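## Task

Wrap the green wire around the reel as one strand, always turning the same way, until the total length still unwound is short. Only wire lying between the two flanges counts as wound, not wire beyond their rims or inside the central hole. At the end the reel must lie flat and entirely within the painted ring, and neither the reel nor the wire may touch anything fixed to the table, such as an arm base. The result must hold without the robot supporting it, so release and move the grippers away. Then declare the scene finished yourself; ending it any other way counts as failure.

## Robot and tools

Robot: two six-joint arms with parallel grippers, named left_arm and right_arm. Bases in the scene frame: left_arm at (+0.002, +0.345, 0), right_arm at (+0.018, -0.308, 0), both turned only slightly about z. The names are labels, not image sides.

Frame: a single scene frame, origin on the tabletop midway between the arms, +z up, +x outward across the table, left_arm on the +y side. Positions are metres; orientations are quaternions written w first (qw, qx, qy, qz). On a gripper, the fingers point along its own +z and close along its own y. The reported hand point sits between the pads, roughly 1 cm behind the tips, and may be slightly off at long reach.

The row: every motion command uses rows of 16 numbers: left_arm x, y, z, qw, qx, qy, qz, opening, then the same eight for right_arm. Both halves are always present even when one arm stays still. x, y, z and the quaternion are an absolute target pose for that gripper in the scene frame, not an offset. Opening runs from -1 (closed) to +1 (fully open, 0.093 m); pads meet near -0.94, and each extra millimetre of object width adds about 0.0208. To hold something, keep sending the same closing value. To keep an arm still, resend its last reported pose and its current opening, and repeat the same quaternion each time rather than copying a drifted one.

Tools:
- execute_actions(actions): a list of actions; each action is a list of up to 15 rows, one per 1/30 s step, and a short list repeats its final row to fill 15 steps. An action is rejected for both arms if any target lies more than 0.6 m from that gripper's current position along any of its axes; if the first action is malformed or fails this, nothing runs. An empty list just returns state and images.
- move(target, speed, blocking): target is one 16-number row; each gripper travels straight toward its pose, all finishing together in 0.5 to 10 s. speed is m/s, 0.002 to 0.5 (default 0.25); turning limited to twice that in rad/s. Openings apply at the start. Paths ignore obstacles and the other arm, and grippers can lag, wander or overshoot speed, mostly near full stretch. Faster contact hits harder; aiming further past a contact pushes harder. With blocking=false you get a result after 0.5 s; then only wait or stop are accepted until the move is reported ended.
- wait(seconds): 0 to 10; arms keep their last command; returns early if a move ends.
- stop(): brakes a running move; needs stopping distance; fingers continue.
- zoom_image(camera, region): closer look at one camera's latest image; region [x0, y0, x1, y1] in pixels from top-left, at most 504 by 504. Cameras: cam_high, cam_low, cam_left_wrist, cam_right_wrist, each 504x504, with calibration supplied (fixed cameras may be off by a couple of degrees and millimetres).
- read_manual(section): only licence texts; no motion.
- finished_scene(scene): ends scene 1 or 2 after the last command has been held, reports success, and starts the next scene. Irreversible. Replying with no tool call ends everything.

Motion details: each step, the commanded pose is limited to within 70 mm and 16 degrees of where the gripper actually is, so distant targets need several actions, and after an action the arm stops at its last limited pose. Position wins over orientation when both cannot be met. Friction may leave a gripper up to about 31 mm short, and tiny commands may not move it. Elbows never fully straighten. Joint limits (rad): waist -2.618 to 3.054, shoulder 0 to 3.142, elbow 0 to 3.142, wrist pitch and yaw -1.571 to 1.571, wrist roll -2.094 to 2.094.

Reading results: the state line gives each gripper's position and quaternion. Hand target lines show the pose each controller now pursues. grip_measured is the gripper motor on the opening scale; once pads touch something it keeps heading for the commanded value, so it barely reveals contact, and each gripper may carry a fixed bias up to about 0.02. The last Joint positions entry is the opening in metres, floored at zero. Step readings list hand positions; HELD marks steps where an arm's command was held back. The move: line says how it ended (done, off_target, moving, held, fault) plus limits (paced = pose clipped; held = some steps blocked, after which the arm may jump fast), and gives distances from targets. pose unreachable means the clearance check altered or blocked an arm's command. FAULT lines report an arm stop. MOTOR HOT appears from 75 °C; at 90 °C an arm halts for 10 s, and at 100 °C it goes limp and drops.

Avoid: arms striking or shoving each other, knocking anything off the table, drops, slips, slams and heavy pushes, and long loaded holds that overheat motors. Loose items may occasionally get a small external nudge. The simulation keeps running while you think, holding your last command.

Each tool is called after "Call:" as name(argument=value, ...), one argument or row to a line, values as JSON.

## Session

Call:
execute_actions(
  actions=[],
)

Scene clock: 0.00 s.
left_arm: end_effector_position=(+0.0974, +0.0677, +0.3153) grip_measured=+0.993 end_effector_quat_wxyz=(+0.235, +0.820, +0.449, -0.266) | right_arm: end_effector_position=(+0.2310, -0.4929, +0.1444) grip_measured=+0.993 end_effector_quat_wxyz=(-0.073, +0.938, +0.335, +0.042)
Joint positions: left_arm=[-0.94   1.389  1.713 -1.45   0.594  1.09   0.093] | right_arm=[-0.971  1.694  1.487 -1.463 -0.137  1.651  0.093]
Joint velocities: left_arm=[-0.017  0.002  0.032  0.007 -0.022 -0.007 -0.001] | right_arm=[-0.007 -0.002  0.017  0.037 -0.007  0.037 -0.001]
Motor temperatures (°C, as the motors report them): left_arm=[18 22 24 19 16 19] | right_arm=[20 35 21 19 18 20]
Hand target (left_arm): +0.097, +0.068, +0.315; +0.235, +0.820, +0.449, -0.266
Hand target (right_arm): +0.231, -0.493, +0.144; -0.073, +0.938, +0.335, +0.042
camera_calibration (this result's frames):
cam_left_wrist: T_world_to_cam=[[-0.847844, 0.515179, -0.125505, 0.0878415], [0.529308, 0.808225, -0.25808, 0.00957298], [-0.0315215, -0.285242, -0.957937, 0.406406], [0, 0, 0, 1]] pos_world=[0.0822193, 0.062933, 0.402806]
cam_right_wrist: T_world_to_cam=[[-0.627077, 0.771339, 0.108675, 0.509924], [0.701547, 0.498605, 0.509142, 0.0497794], [0.338535, 0.395512, -0.853794, 0.320171], [0, 0, 0, 1]] pos_world=[0.17645, -0.544776, 0.192599]

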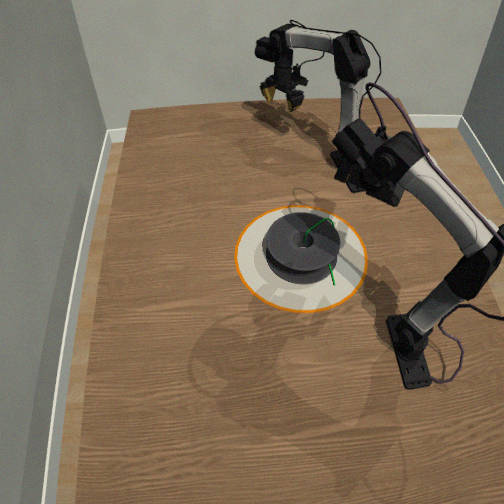

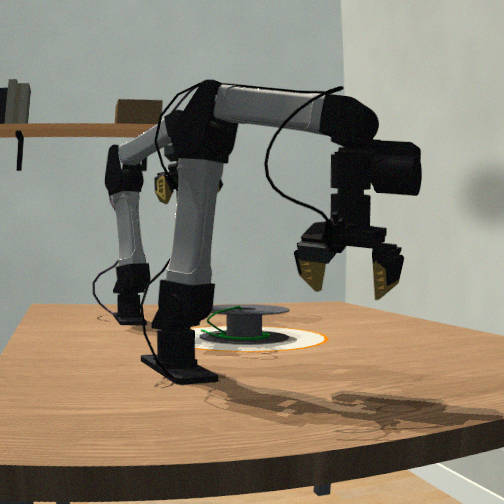

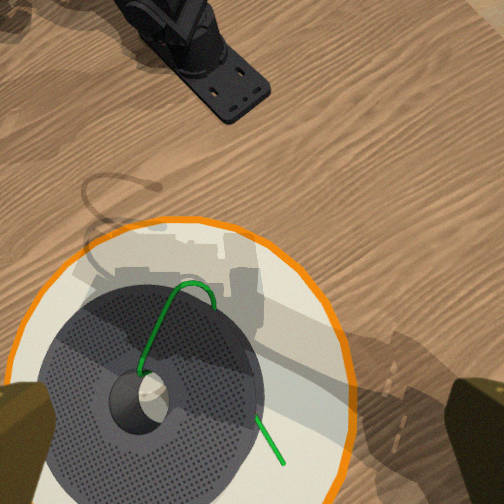

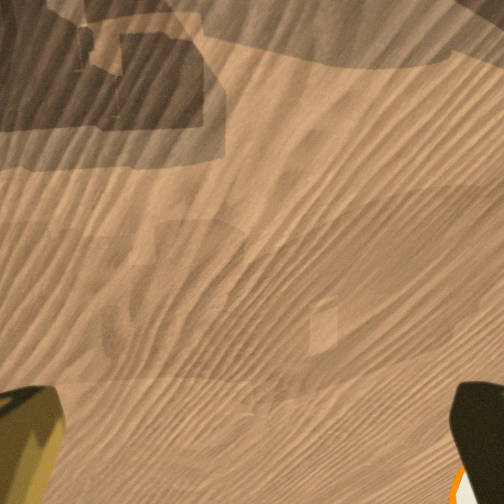

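Call:
zoom_image(
  camera="cam_high",
  region=[220, 190, 390, 330],
)

Call:
zoom_image(
  camera="cam_low",
  region=[180, 290, 340, 360],
)

Call:
zoom_image(
  camera="cam_left_wrist",
  region=[0, 200, 380, 504],
)

Region (220, 190, 390, 330) of cam_high's 504x504 image, scaled by 2.965, with more detail than that image has; it fills the top 415 rows of this view, and the rest is white.

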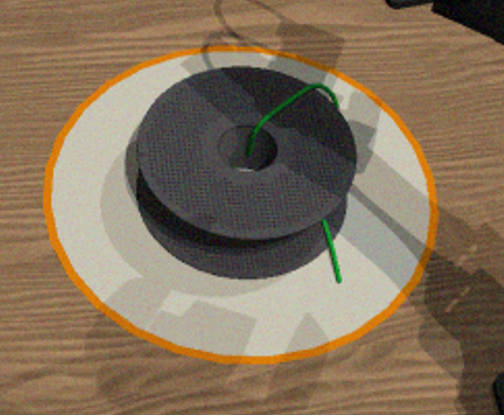

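Region (180, 290, 340, 360) of cam_low's 504x504 image, scaled by 3.150, with more detail than that image has; it fills the top 220 rows of this view, and the rest is white.

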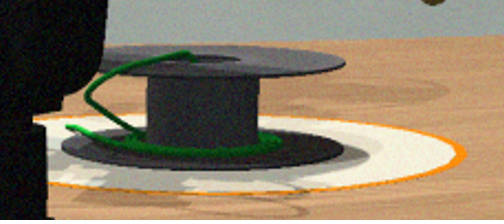

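Region (0, 200, 380, 504) of cam_left_wrist's 504x504 image, scaled by 1.326, with more detail than that image has; it fills the top 403 rows of this view, and the rest is white.

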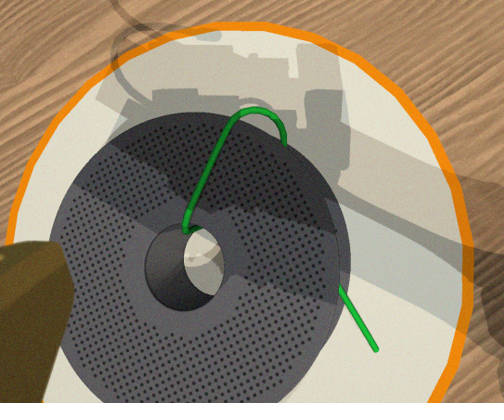

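Call:
move(
  target=[0.13,0.15,0.16,0.2,0.75,0.55,-0.3,0, 0.24,-0.25,0.15,0,0.4226,0.9063,0,1.0],
  speed=0.3,
)

Scene clock: 11.70 s.
left_arm: end_effector_position=(+0.1301, +0.1487, +0.1582) grip_measured=+0.002 end_effector_quat_wxyz=(+0.187, +0.751, +0.557, -0.301) | right_arm: end_effector_position=(+0.2336, -0.2541, +0.1515) grip_measured=+0.993 end_effector_quat_wxyz=(-0.010, +0.429, +0.903, -0.017)
Joint positions: left_arm=[-0.527  1.232  0.974 -1.205  0.718  1.326  0.045] | right_arm=[ 0.081  1.416  1.252 -1.444  0.013  1.142  0.093]
Joint velocities: left_arm=[-0.017 -0.007 -0.007  0.037 -0.007 -0.066 -0.   ] | right_arm=[-0.012  0.007 -0.012  0.022  0.007  0.022 -0.   ]
Motor temperatures (°C, as the motors report them): left_arm=[18 23 25 20 16 19] | right_arm=[20 35 22 19 18 20]
Hand target (left_arm): +0.131, +0.148, +0.160; +0.203, +0.751, +0.552, -0.301
Hand target (right_arm): +0.237, -0.254, +0.150; -0.002, +0.422, +0.906, -0.019
Off the commanded pose (left_arm): 0.002 m, 2 deg.
Off the commanded pose (right_arm): 0.008 m, 2 deg.
move: done
camera_calibration (this result's frames):
cam_left_wrist: T_world_to_cam=[[-0.937524, 0.339469, 0.0762249, 0.059986], [0.307537, 0.911019, -0.274709, -0.0975791], [-0.162698, -0.234104, -0.958501, 0.289635], [0, 0, 0, 1]] pos_world=[0.13337, 0.136338, 0.246237]
cam_right_wrist: T_world_to_cam=[[-0.781203, -0.623151, 0.0374831, 0.0189791], [-0.559341, 0.725345, 0.401263, 0.293777], [-0.277235, 0.292502, -0.915196, 0.357881], [0, 0, 0, 1]] pos_world=[0.278365, -0.305943, 0.208938]

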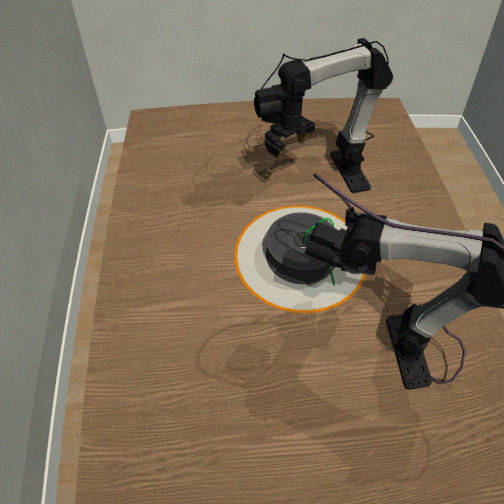

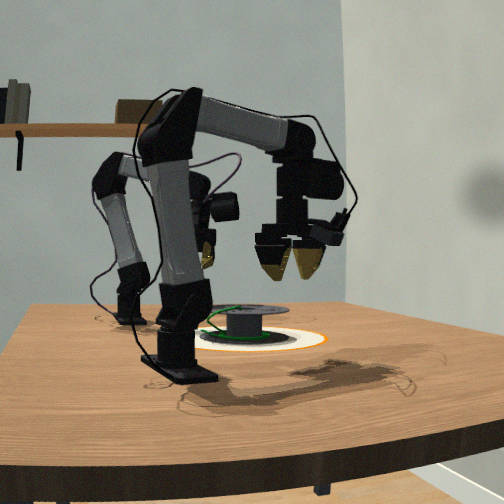

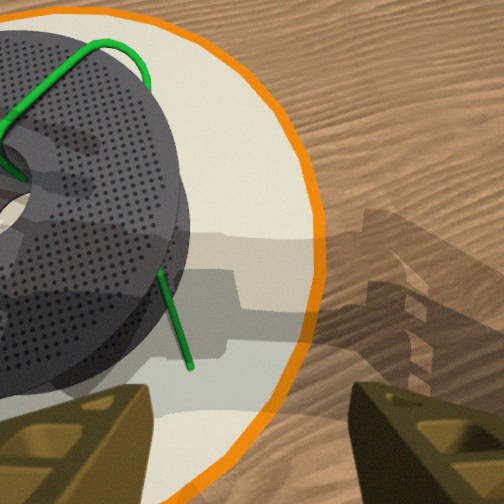

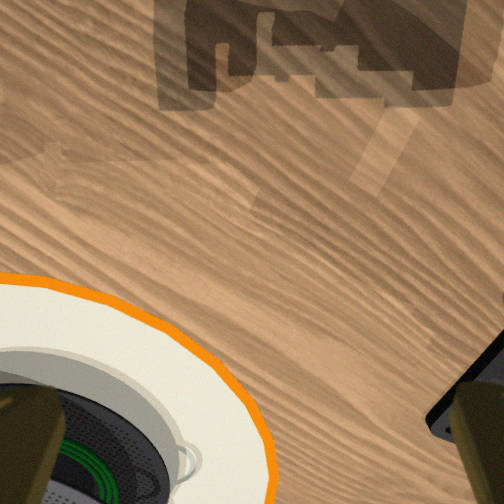

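Call:
move(
  target=[0.147,0.14,0.06,0.3536,0.6124,0.6124,-0.3536,-0.4, 0.2595,-0.031,0.115,0,-0.2588,0.9659,0,1.0],
  speed=0.2,
)

Scene clock: 16.57 s.
left_arm: end_effector_position=(+0.1471, +0.1394, +0.0609) grip_measured=-0.398 end_effector_quat_wxyz=(+0.349, +0.618, +0.611, -0.350) | right_arm: end_effector_position=(+0.2565, -0.0399, +0.1139) grip_measured=+0.993 end_effector_quat_wxyz=(-0.003, -0.252, +0.968, -0.010)
Joint positions: left_arm=[-0.421  1.148  0.297 -0.156  0.92   0.903  0.026] | right_arm=[ 0.677  1.92   1.659 -1.326  0.014  0.341  0.093]
Joint velocities: left_arm=[ 0.007 -0.017 -0.022  0.066 -0.007  0.007 -0.   ] | right_arm=[-0.007 -0.007 -0.002 -0.066 -0.022  0.007 -0.001]
Motor temperatures (°C, as the motors report them): left_arm=[18 23 25 20 16 19] | right_arm=[20 35 23 19 18 20]
Hand target (left_arm): +0.146, +0.140, +0.060; +0.353, +0.614, +0.610, -0.354
Hand target (right_arm): +0.259, -0.034, +0.112; +0.001, -0.259, +0.966, -0.011
Off the commanded pose (left_arm): 0.001 m, 1 deg.
Off the commanded pose (right_arm): 0.009 m, 1 deg.
move: done
camera_calibration (this result's frames):
cam_left_wrist: T_world_to_cam=[[-0.998911, 0.0459418, 0.00807581, 0.140591], [0.0337611, 0.831531, -0.554452, -0.0526616], [-0.0321878, -0.553576, -0.832177, 0.214568], [0, 0, 0, 1]] pos_world=[0.149123, 0.15611, 0.148224]
cam_right_wrist: T_world_to_cam=[[0.479165, -0.877548, 0.0176128, -0.159392], [-0.804507, -0.431083, 0.408577, 0.182195], [-0.350953, -0.209946, -0.912554, 0.265699], [0, 0, 0, 1]] pos_world=[0.3162, -0.00555062, 0.170831]

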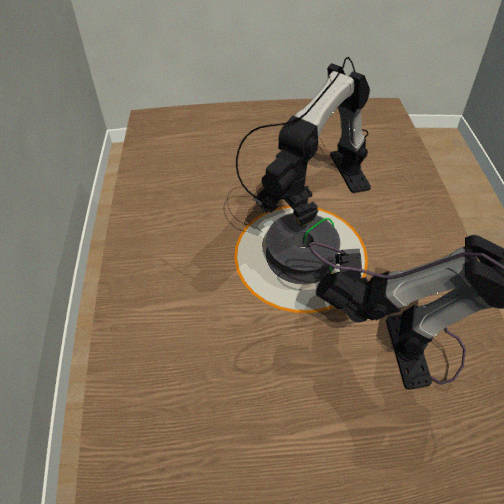

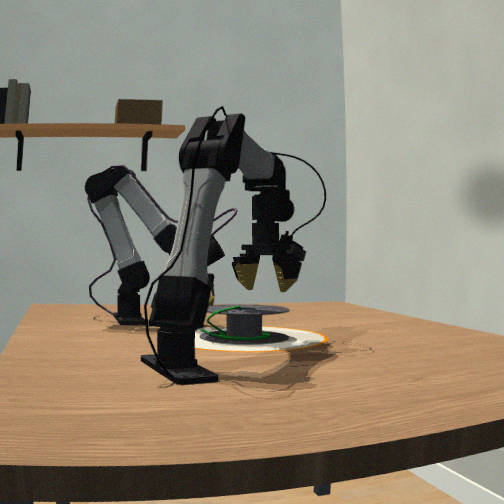

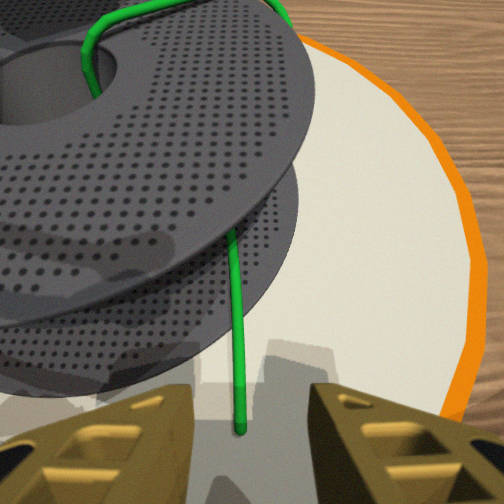

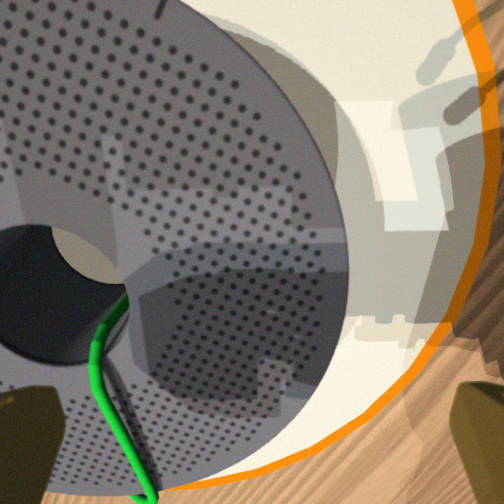

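Call:
move(
  target=[0.150,0.131,0.03,0.3536,0.6124,0.6124,-0.3536,-0.5, 0.258,-0.033,0.09,0,-0.2588,0.9659,0,-1],
  speed=0.08,
)

Call:
move(
  target=[0.150,0.131,0.0,0.3536,0.6124,0.6124,-0.3536,-0.5, 0.258,-0.033,0.06,0,-0.2588,0.9659,0,-1],
  speed=0.04,
)

Scene clock: 19.13 s.
left_arm: end_effector_position=(+0.1531, +0.1309, +0.0379) grip_measured=-0.498 end_effector_quat_wxyz=(+0.361, +0.613, +0.608, -0.354) | right_arm: end_effector_position=(+0.2617, -0.0340, +0.0997) grip_measured=-0.999 end_effector_quat_wxyz=(+0.011, -0.255, +0.967, -0.000)
Joint positions: left_arm=[-0.447  1.315  0.229  0.149  0.917  0.839  0.021] | right_arm=[ 0.677  1.92   1.603 -1.234  0.013  0.336  0.   ]
Joint velocities: left_arm=[-0.002 -0.007 -0.017  0.037  0.022  0.007 -0.002] | right_arm=[-0.007 -0.012  0.007 -0.022 -0.007  0.022  0.   ]
Motor temperatures (°C, as the motors report them): left_arm=[18 23 25 21 17 19] | right_arm=[20 36 23 19 18 20]
Hand target (left_arm): +0.149, +0.132, +0.031; +0.353, +0.613, +0.612, -0.354
Hand target (right_arm): +0.258, -0.034, +0.090; +0.000, -0.259, +0.966, -0.000
Off the commanded pose (left_arm): 0.008 m, 1 deg.
Off the commanded pose (right_arm): 0.010 m, 1 deg.
move: done
camera_calibration (this result's frames):
cam_left_wrist: T_world_to_cam=[[-0.999263, 0.0383432, -0.00180416, 0.148617], [0.0324076, 0.81752, -0.574987, -0.0557403], [-0.0205719, -0.574622, -0.81816, 0.191388], [0, 0, 0, 1]] pos_world=[0.154251, 0.149846, 0.124804]
cam_right_wrist: T_world_to_cam=[[0.483584, -0.875283, 0.00516309, -0.156204], [-0.811236, -0.445969, 0.378163, 0.199016], [-0.328697, -0.187062, -0.925725, 0.252059], [0, 0, 0, 1]] pos_world=[0.319838, -0.000816894, 0.158883]

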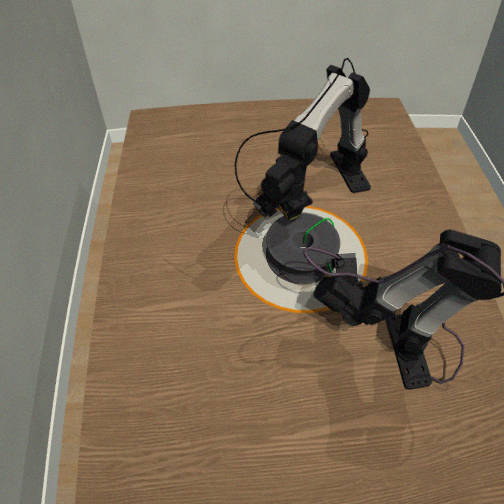

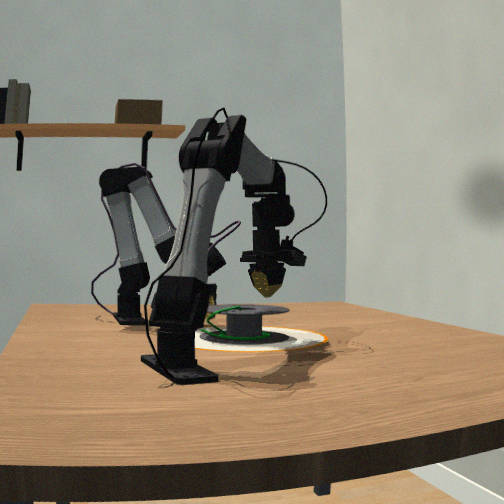

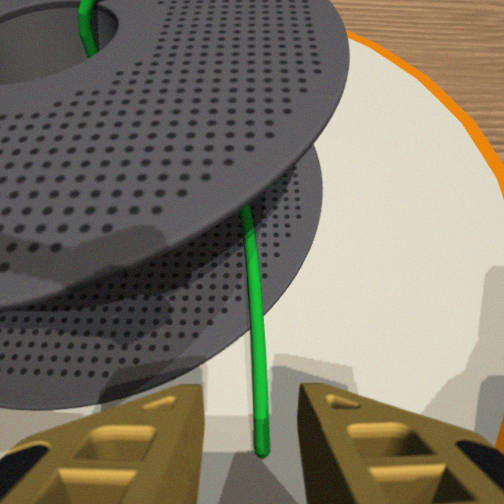

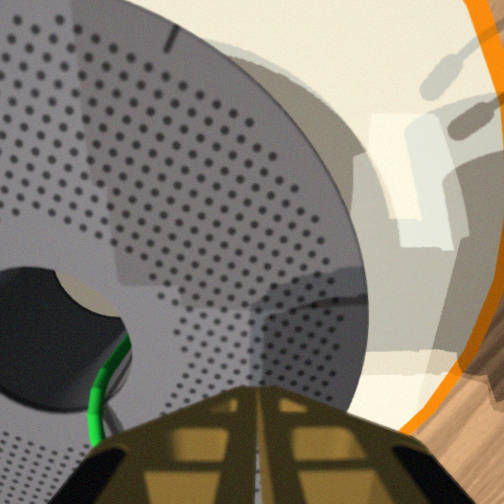

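Scene clock: 20.53 s.
left_arm: end_effector_position=(+0.1529, +0.1282, +0.0127) grip_measured=-0.498 end_effector_quat_wxyz=(+0.366, +0.613, +0.599, -0.363) | right_arm: end_effector_position=(+0.2621, -0.0333, +0.0725) grip_measured=-0.999 end_effector_quat_wxyz=(+0.014, -0.255, +0.967, +0.002)
Joint positions: left_arm=[-0.447  1.535  0.18   0.431  0.942  0.836  0.021] | right_arm=[ 0.677  1.931  1.508 -1.123  0.013  0.336  0.   ]
Joint velocities: left_arm=[-0.007  0.002  0.012  0.066 -0.022 -0.095 -0.001] | right_arm=[-0.007 -0.007  0.007  0.051 -0.037 -0.051  0.   ]
Motor temperatures (°C, as the motors report them): left_arm=[18 23 25 21 17 19] | right_arm=[20 36 23 19 18 20]
Hand target (left_arm): +0.149, +0.132, +0.002; +0.353, +0.613, +0.612, -0.354
Hand target (right_arm): +0.257, -0.034, +0.061; +0.000, -0.259, +0.966, +0.000
Off the commanded pose (left_arm): 0.013 m, 2 deg.
Off the commanded pose (right_arm): 0.013 m, 2 deg.
move: off_target (left_arm, right_arm)
camera_calibration (this result's frames):
cam_left_wrist: T_world_to_cam=[[-0.99866, 0.0516018, -0.00391855, 0.146721], [0.0438382, 0.803306, -0.593951, -0.0677386], [-0.0275011, -0.593327, -0.804491, 0.172531], [0, 0, 0, 1]] pos_world=[0.154239, 0.149211, 0.0991409]
cam_right_wrist: T_world_to_cam=[[0.483584, -0.875295, 0.00211572, -0.155456], [-0.812713, -0.448109, 0.37242, 0.210653], [-0.32503, -0.181816, -0.928062, 0.226587], [0, 0, 0, 1]] pos_world=[0.320024, -0.000477552, 0.132164]

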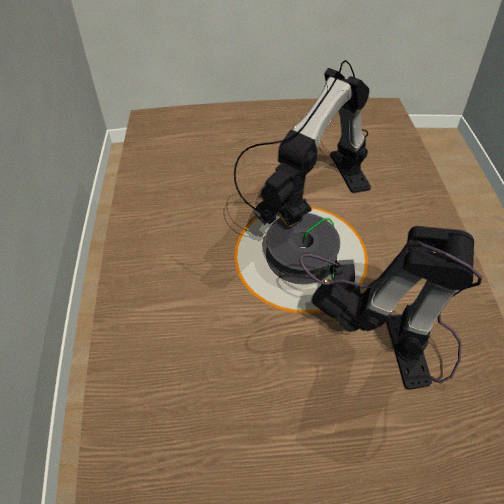

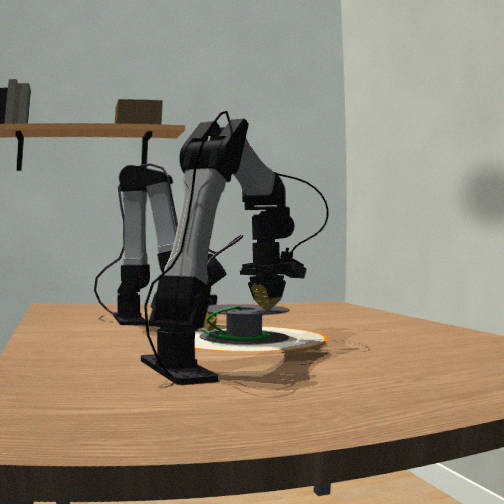

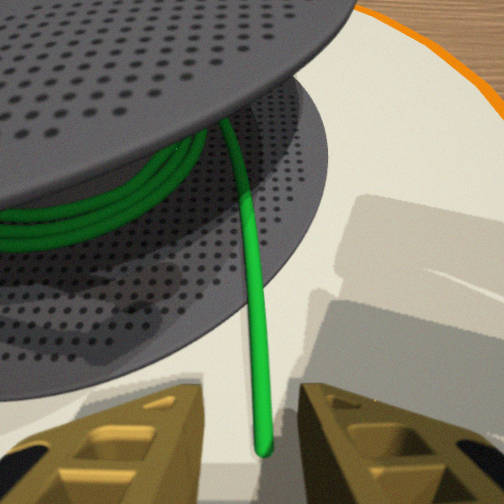

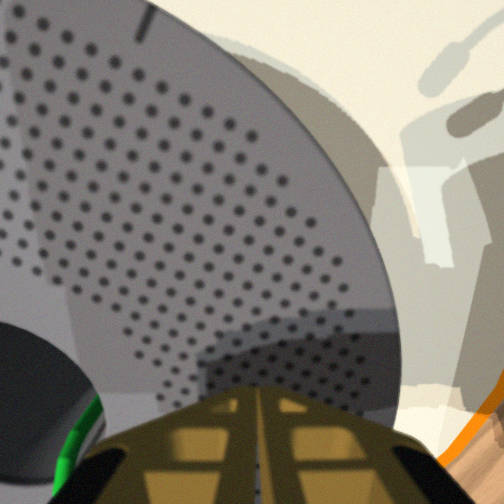

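Call:
move(
  target=[0.151,0.130,0.006,0.3536,0.6124,0.6124,-0.3536,-1, 0.258,-0.033,0.062,0,-0.2588,0.9659,0,-1],
  speed=0.04,
)

Call:
move(
  target=[0.153,0.128,0.04,0.3536,0.6124,0.6124,-0.3536,-1, 0.258,-0.033,0.062,0,-0.2588,0.9659,0,-1],
  speed=0.04,
)

Scene clock: 21.73 s.
left_arm: end_effector_position=(+0.1526, +0.1279, +0.0128) grip_measured=-0.993 end_effector_quat_wxyz=(+0.365, +0.612, +0.600, -0.364) | right_arm: end_effector_position=(+0.2623, -0.0331, +0.0725) grip_measured=-0.999 end_effector_quat_wxyz=(+0.015, -0.255, +0.967, +0.002)
Joint positions: left_arm=[-0.449  1.536  0.179  0.433  0.943  0.831  0.   ] | right_arm=[ 0.677  1.931  1.508 -1.122  0.013  0.336  0.   ]
Joint velocities: left_arm=[ 0.002 -0.002 -0.022  0.037 -0.022  0.007  0.   ] | right_arm=[-0.002 -0.012  0.002 -0.007 -0.022 -0.081  0.   ]
Motor temperatures (°C, as the motors report them): left_arm=[18 23 25 21 16 19] | right_arm=[20 36 23 19 18 20]
Hand target (left_arm): +0.151, +0.130, +0.006; +0.354, +0.612, +0.612, -0.354
Hand target (right_arm): +0.258, -0.033, +0.062; -0.000, -0.259, +0.966, -0.000
Off the commanded pose (left_arm): 0.007 m, 2 deg.
Off the commanded pose (right_arm): 0.011 m, 2 deg.
move: off_target (right_arm)
camera_calibration (this result's frames):
cam_left_wrist: T_world_to_cam=[[-0.998688, 0.0512091, -0.000837152, 0.146469], [0.0416682, 0.802898, -0.594658, -0.0670748], [-0.0297798, -0.593913, -0.803978, 0.172799], [0, 0, 0, 1]] pos_world=[0.154217, 0.148981, 0.0991624]
cam_right_wrist: T_world_to_cam=[[0.483583, -0.875297, 0.0017274, -0.155333], [-0.812993, -0.448429, 0.371421, 0.211027], [-0.324329, -0.181017, -0.928463, 0.226563], [0, 0, 0, 1]] pos_world=[0.320161, -0.000320402, 0.132243]

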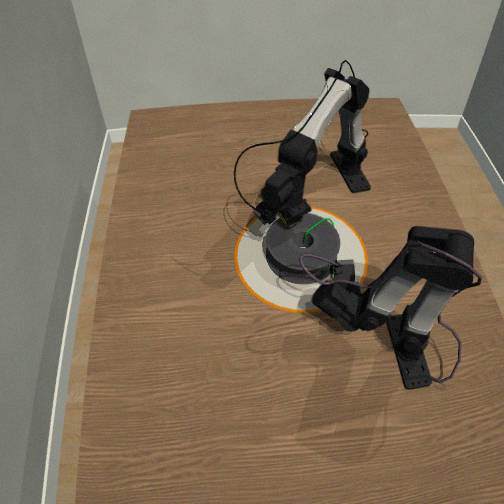

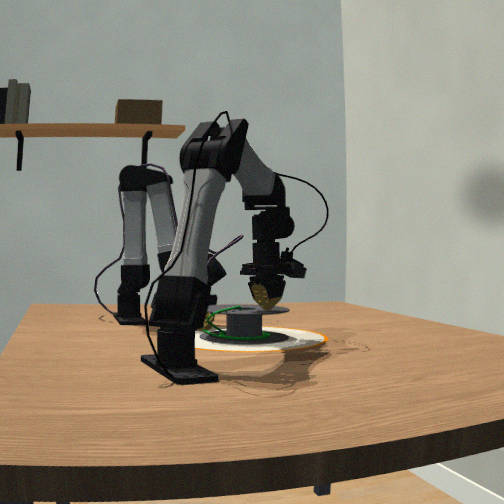

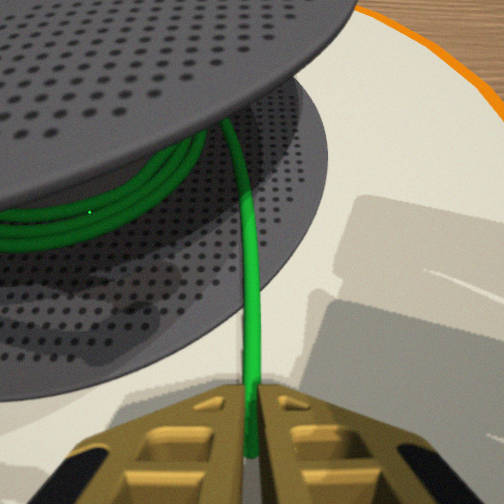

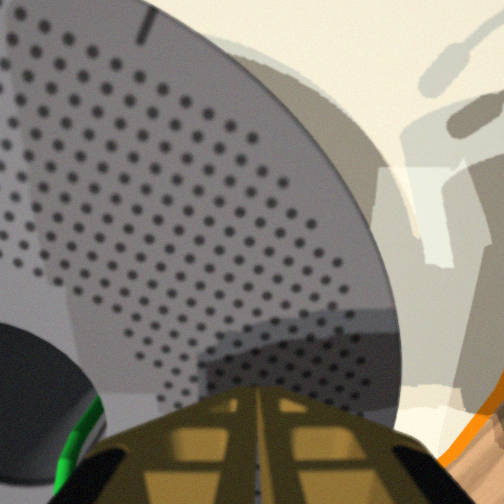

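Scene clock: 22.97 s.
left_arm: end_effector_position=(+0.1481, +0.1312, +0.0318) grip_measured=-0.993 end_effector_quat_wxyz=(+0.345, +0.607, +0.618, -0.360) | right_arm: end_effector_position=(+0.2623, -0.0331, +0.0725) grip_measured=-0.999 end_effector_quat_wxyz=(+0.015, -0.255, +0.967, +0.002)
Joint positions: left_arm=[-0.458  1.333  0.222  0.148  0.912  0.817  0.   ] | right_arm=[ 0.677  1.931  1.508 -1.122  0.013  0.336  0.   ]
Joint velocities: left_arm=[ 0.022 -0.002  0.012  0.022  0.037 -0.007  0.   ] | right_arm=[ 0.007 -0.002 -0.002 -0.007 -0.007 -0.022  0.   ]
Motor temperatures (°C, as the motors report them): left_arm=[18 23 25 21 16 19] | right_arm=[20 36 23 19 18 20]
Hand target (left_arm): +0.153, +0.128, +0.039; +0.354, +0.612, +0.612, -0.354
Hand target (right_arm): +0.258, -0.033, +0.062; +0.000, -0.259, +0.966, +0.000
Off the commanded pose (left_arm): 0.010 m, 2 deg.
Off the commanded pose (right_arm): 0.011 m, 2 deg.
move: off_target (right_arm)
camera_calibration (this result's frames):
cam_left_wrist: T_world_to_cam=[[-0.998674, 0.0348331, 0.03791, 0.142672], [0.00740267, 0.825863, -0.563822, -0.057063], [-0.0509482, -0.562794, -0.825026, 0.189663], [0, 0, 0, 1]] pos_world=[0.152569, 0.148898, 0.118895]
cam_right_wrist: T_world_to_cam=[[0.483583, -0.875297, 0.0017274, -0.155333], [-0.812993, -0.448429, 0.371421, 0.211027], [-0.324329, -0.181017, -0.928463, 0.226563], [0, 0, 0, 1]] pos_world=[0.320161, -0.000320402, 0.132243]

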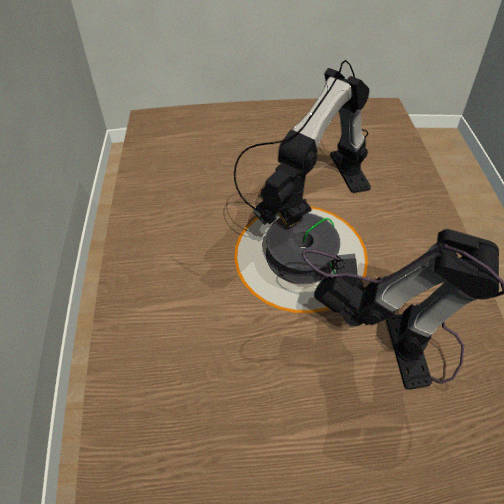

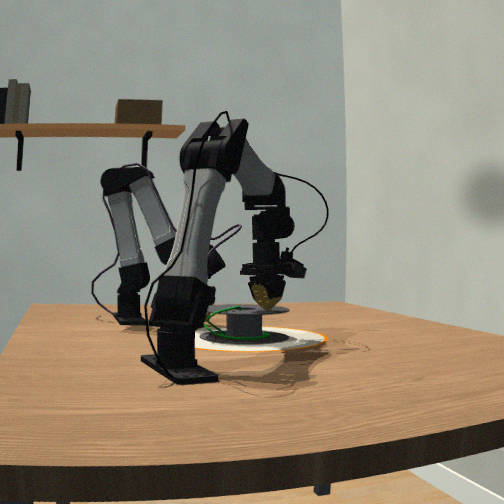

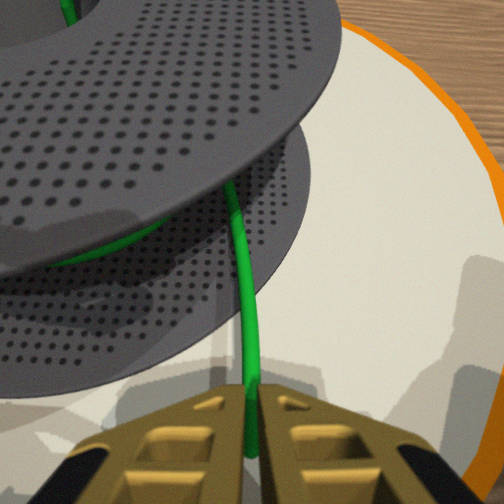

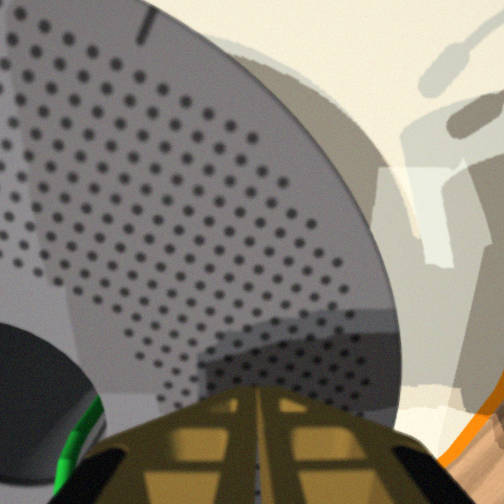

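Call:
move(
  target=[0.180,0.122,0.036,0.33,0.65,0.57,-0.375,-1, 0.258,-0.033,0.062,0,-0.2588,0.9659,0,-1],
  speed=0.04,
)

Call:
move(
  target=[0.198,0.106,0.032,0.3044,0.6871,0.5272,-0.3967,-1, 0.258,-0.033,0.062,0,-0.2588,0.9659,0,-1],
  speed=0.03,
)

Scene clock: 26.13 s.
left_arm: end_effector_position=(+0.1776, +0.1215, +0.0366) grip_measured=-0.993 end_effector_quat_wxyz=(+0.335, +0.653, +0.571, -0.368) | right_arm: end_effector_position=(+0.2623, -0.0331, +0.0725) grip_measured=-0.999 end_effector_quat_wxyz=(+0.015, -0.255, +0.967, +0.002)
Joint positions: left_arm=[-0.417  1.527  0.443 -0.05   0.98   1.081  0.   ] | right_arm=[ 0.677  1.931  1.508 -1.122  0.013  0.336  0.   ]
Joint velocities: left_arm=[-0.002 -0.007  0.007 -0.051  0.007  0.022  0.   ] | right_arm=[-0.017 -0.012 -0.002  0.037 -0.081  0.051  0.   ]
Motor temperatures (°C, as the motors report them): left_arm=[18 23 25 21 17 19] | right_arm=[20 37 23 19 18 20]
Hand target (left_arm): +0.180, +0.121, +0.037; +0.332, +0.650, +0.572, -0.375
Hand target (right_arm): +0.258, -0.033, +0.062; +0.000, -0.259, +0.966, +0.000
Off the commanded pose (left_arm): 0.003 m, 1 deg.
Off the commanded pose (right_arm): 0.011 m, 2 deg.
move: off_target (right_arm)
camera_calibration (this result's frames):
cam_left_wrist: T_world_to_cam=[[-0.987063, 0.160165, -0.00736282, 0.156689], [0.136706, 0.816718, -0.560609, -0.0685958], [-0.0837768, -0.554363, -0.828048, 0.194598], [0, 0, 0, 1]] pos_world=[0.180342, 0.138805, 0.123835]
cam_right_wrist: T_world_to_cam=[[0.483583, -0.875297, 0.0017274, -0.155333], [-0.812993, -0.448429, 0.371421, 0.211027], [-0.324329, -0.181017, -0.928463, 0.226563], [0, 0, 0, 1]] pos_world=[0.320161, -0.000320402, 0.132243]

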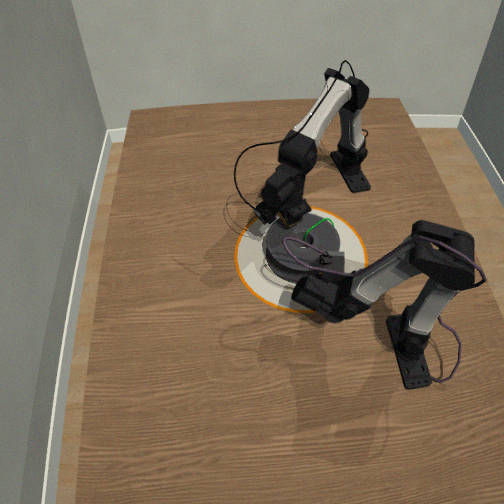

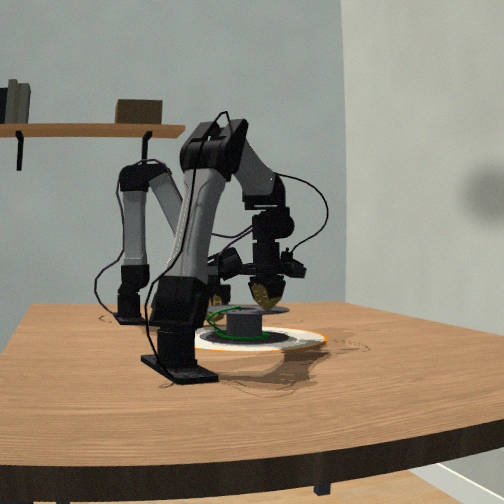

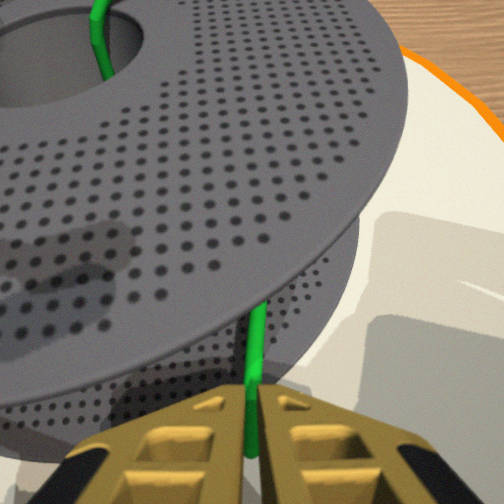

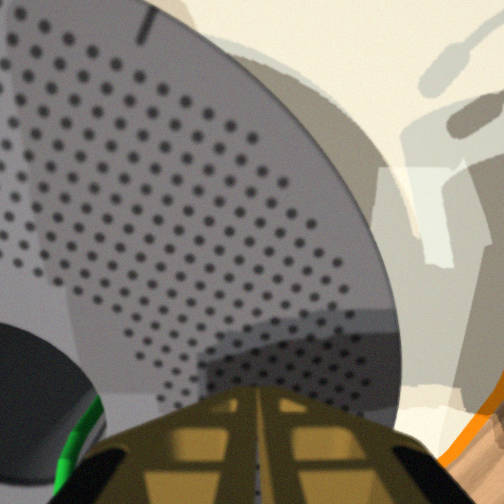

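Scene clock: 28.67 s.
left_arm: end_effector_position=(+0.1984, +0.1097, +0.0318) grip_measured=-0.993 end_effector_quat_wxyz=(+0.308, +0.686, +0.534, -0.386) | right_arm: end_effector_position=(+0.2623, -0.0331, +0.0725) grip_measured=-0.999 end_effector_quat_wxyz=(+0.015, -0.255, +0.967, +0.002)
Joint positions: left_arm=[-0.417  1.717  0.654 -0.256  1.014  1.288  0.   ] | right_arm=[ 0.677  1.931  1.508 -1.122  0.013  0.336  0.   ]
Joint velocities: left_arm=[-0.017 -0.012  0.017  0.007  0.022  0.051  0.   ] | right_arm=[-0.002 -0.012 -0.017 -0.037 -0.007 -0.022  0.   ]
Motor temperatures (°C, as the motors report them): left_arm=[18 23 25 21 17 19] | right_arm=[20 37 23 19 18 20]
Hand target (left_arm): +0.198, +0.106, +0.033; +0.305, +0.686, +0.528, -0.396
Hand target (right_arm): +0.258, -0.033, +0.062; +0.000, -0.259, +0.966, +0.000
Off the commanded pose (left_arm): 0.004 m, 2 deg.
Off the commanded pose (right_arm): 0.011 m, 2 deg.
move: off_target (right_arm)
camera_calibration (this result's frames):
cam_left_wrist: T_world_to_cam=[[-0.961604, 0.274435, 0.00190719, 0.161165], [0.227414, 0.800696, -0.554227, -0.0808641], [-0.153627, -0.532513, -0.832363, 0.197391], [0, 0, 0, 1]] pos_world=[0.203691, 0.125632, 0.119177]
cam_right_wrist: T_world_to_cam=[[0.483583, -0.875297, 0.0017274, -0.155333], [-0.812993, -0.448429, 0.371421, 0.211027], [-0.324329, -0.181017, -0.928463, 0.226563], [0, 0, 0, 1]] pos_world=[0.320161, -0.000320402, 0.132243]

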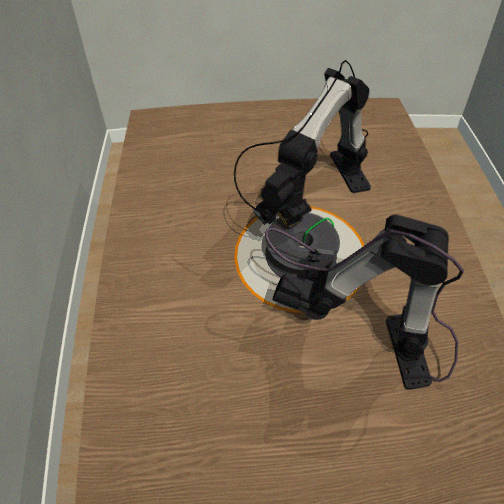

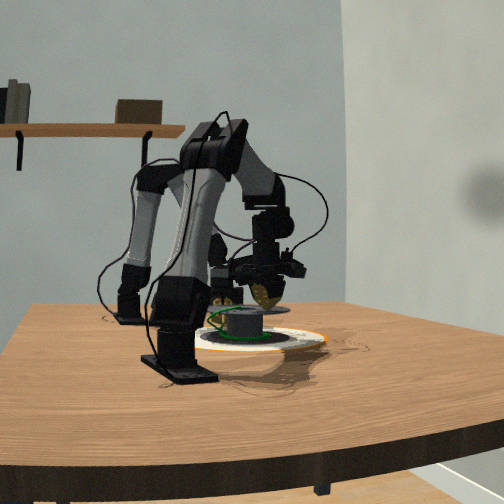

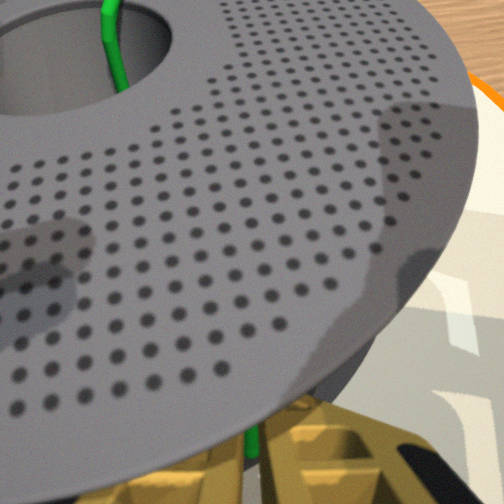

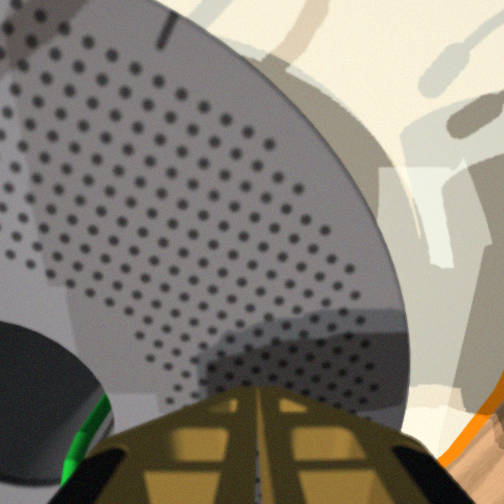

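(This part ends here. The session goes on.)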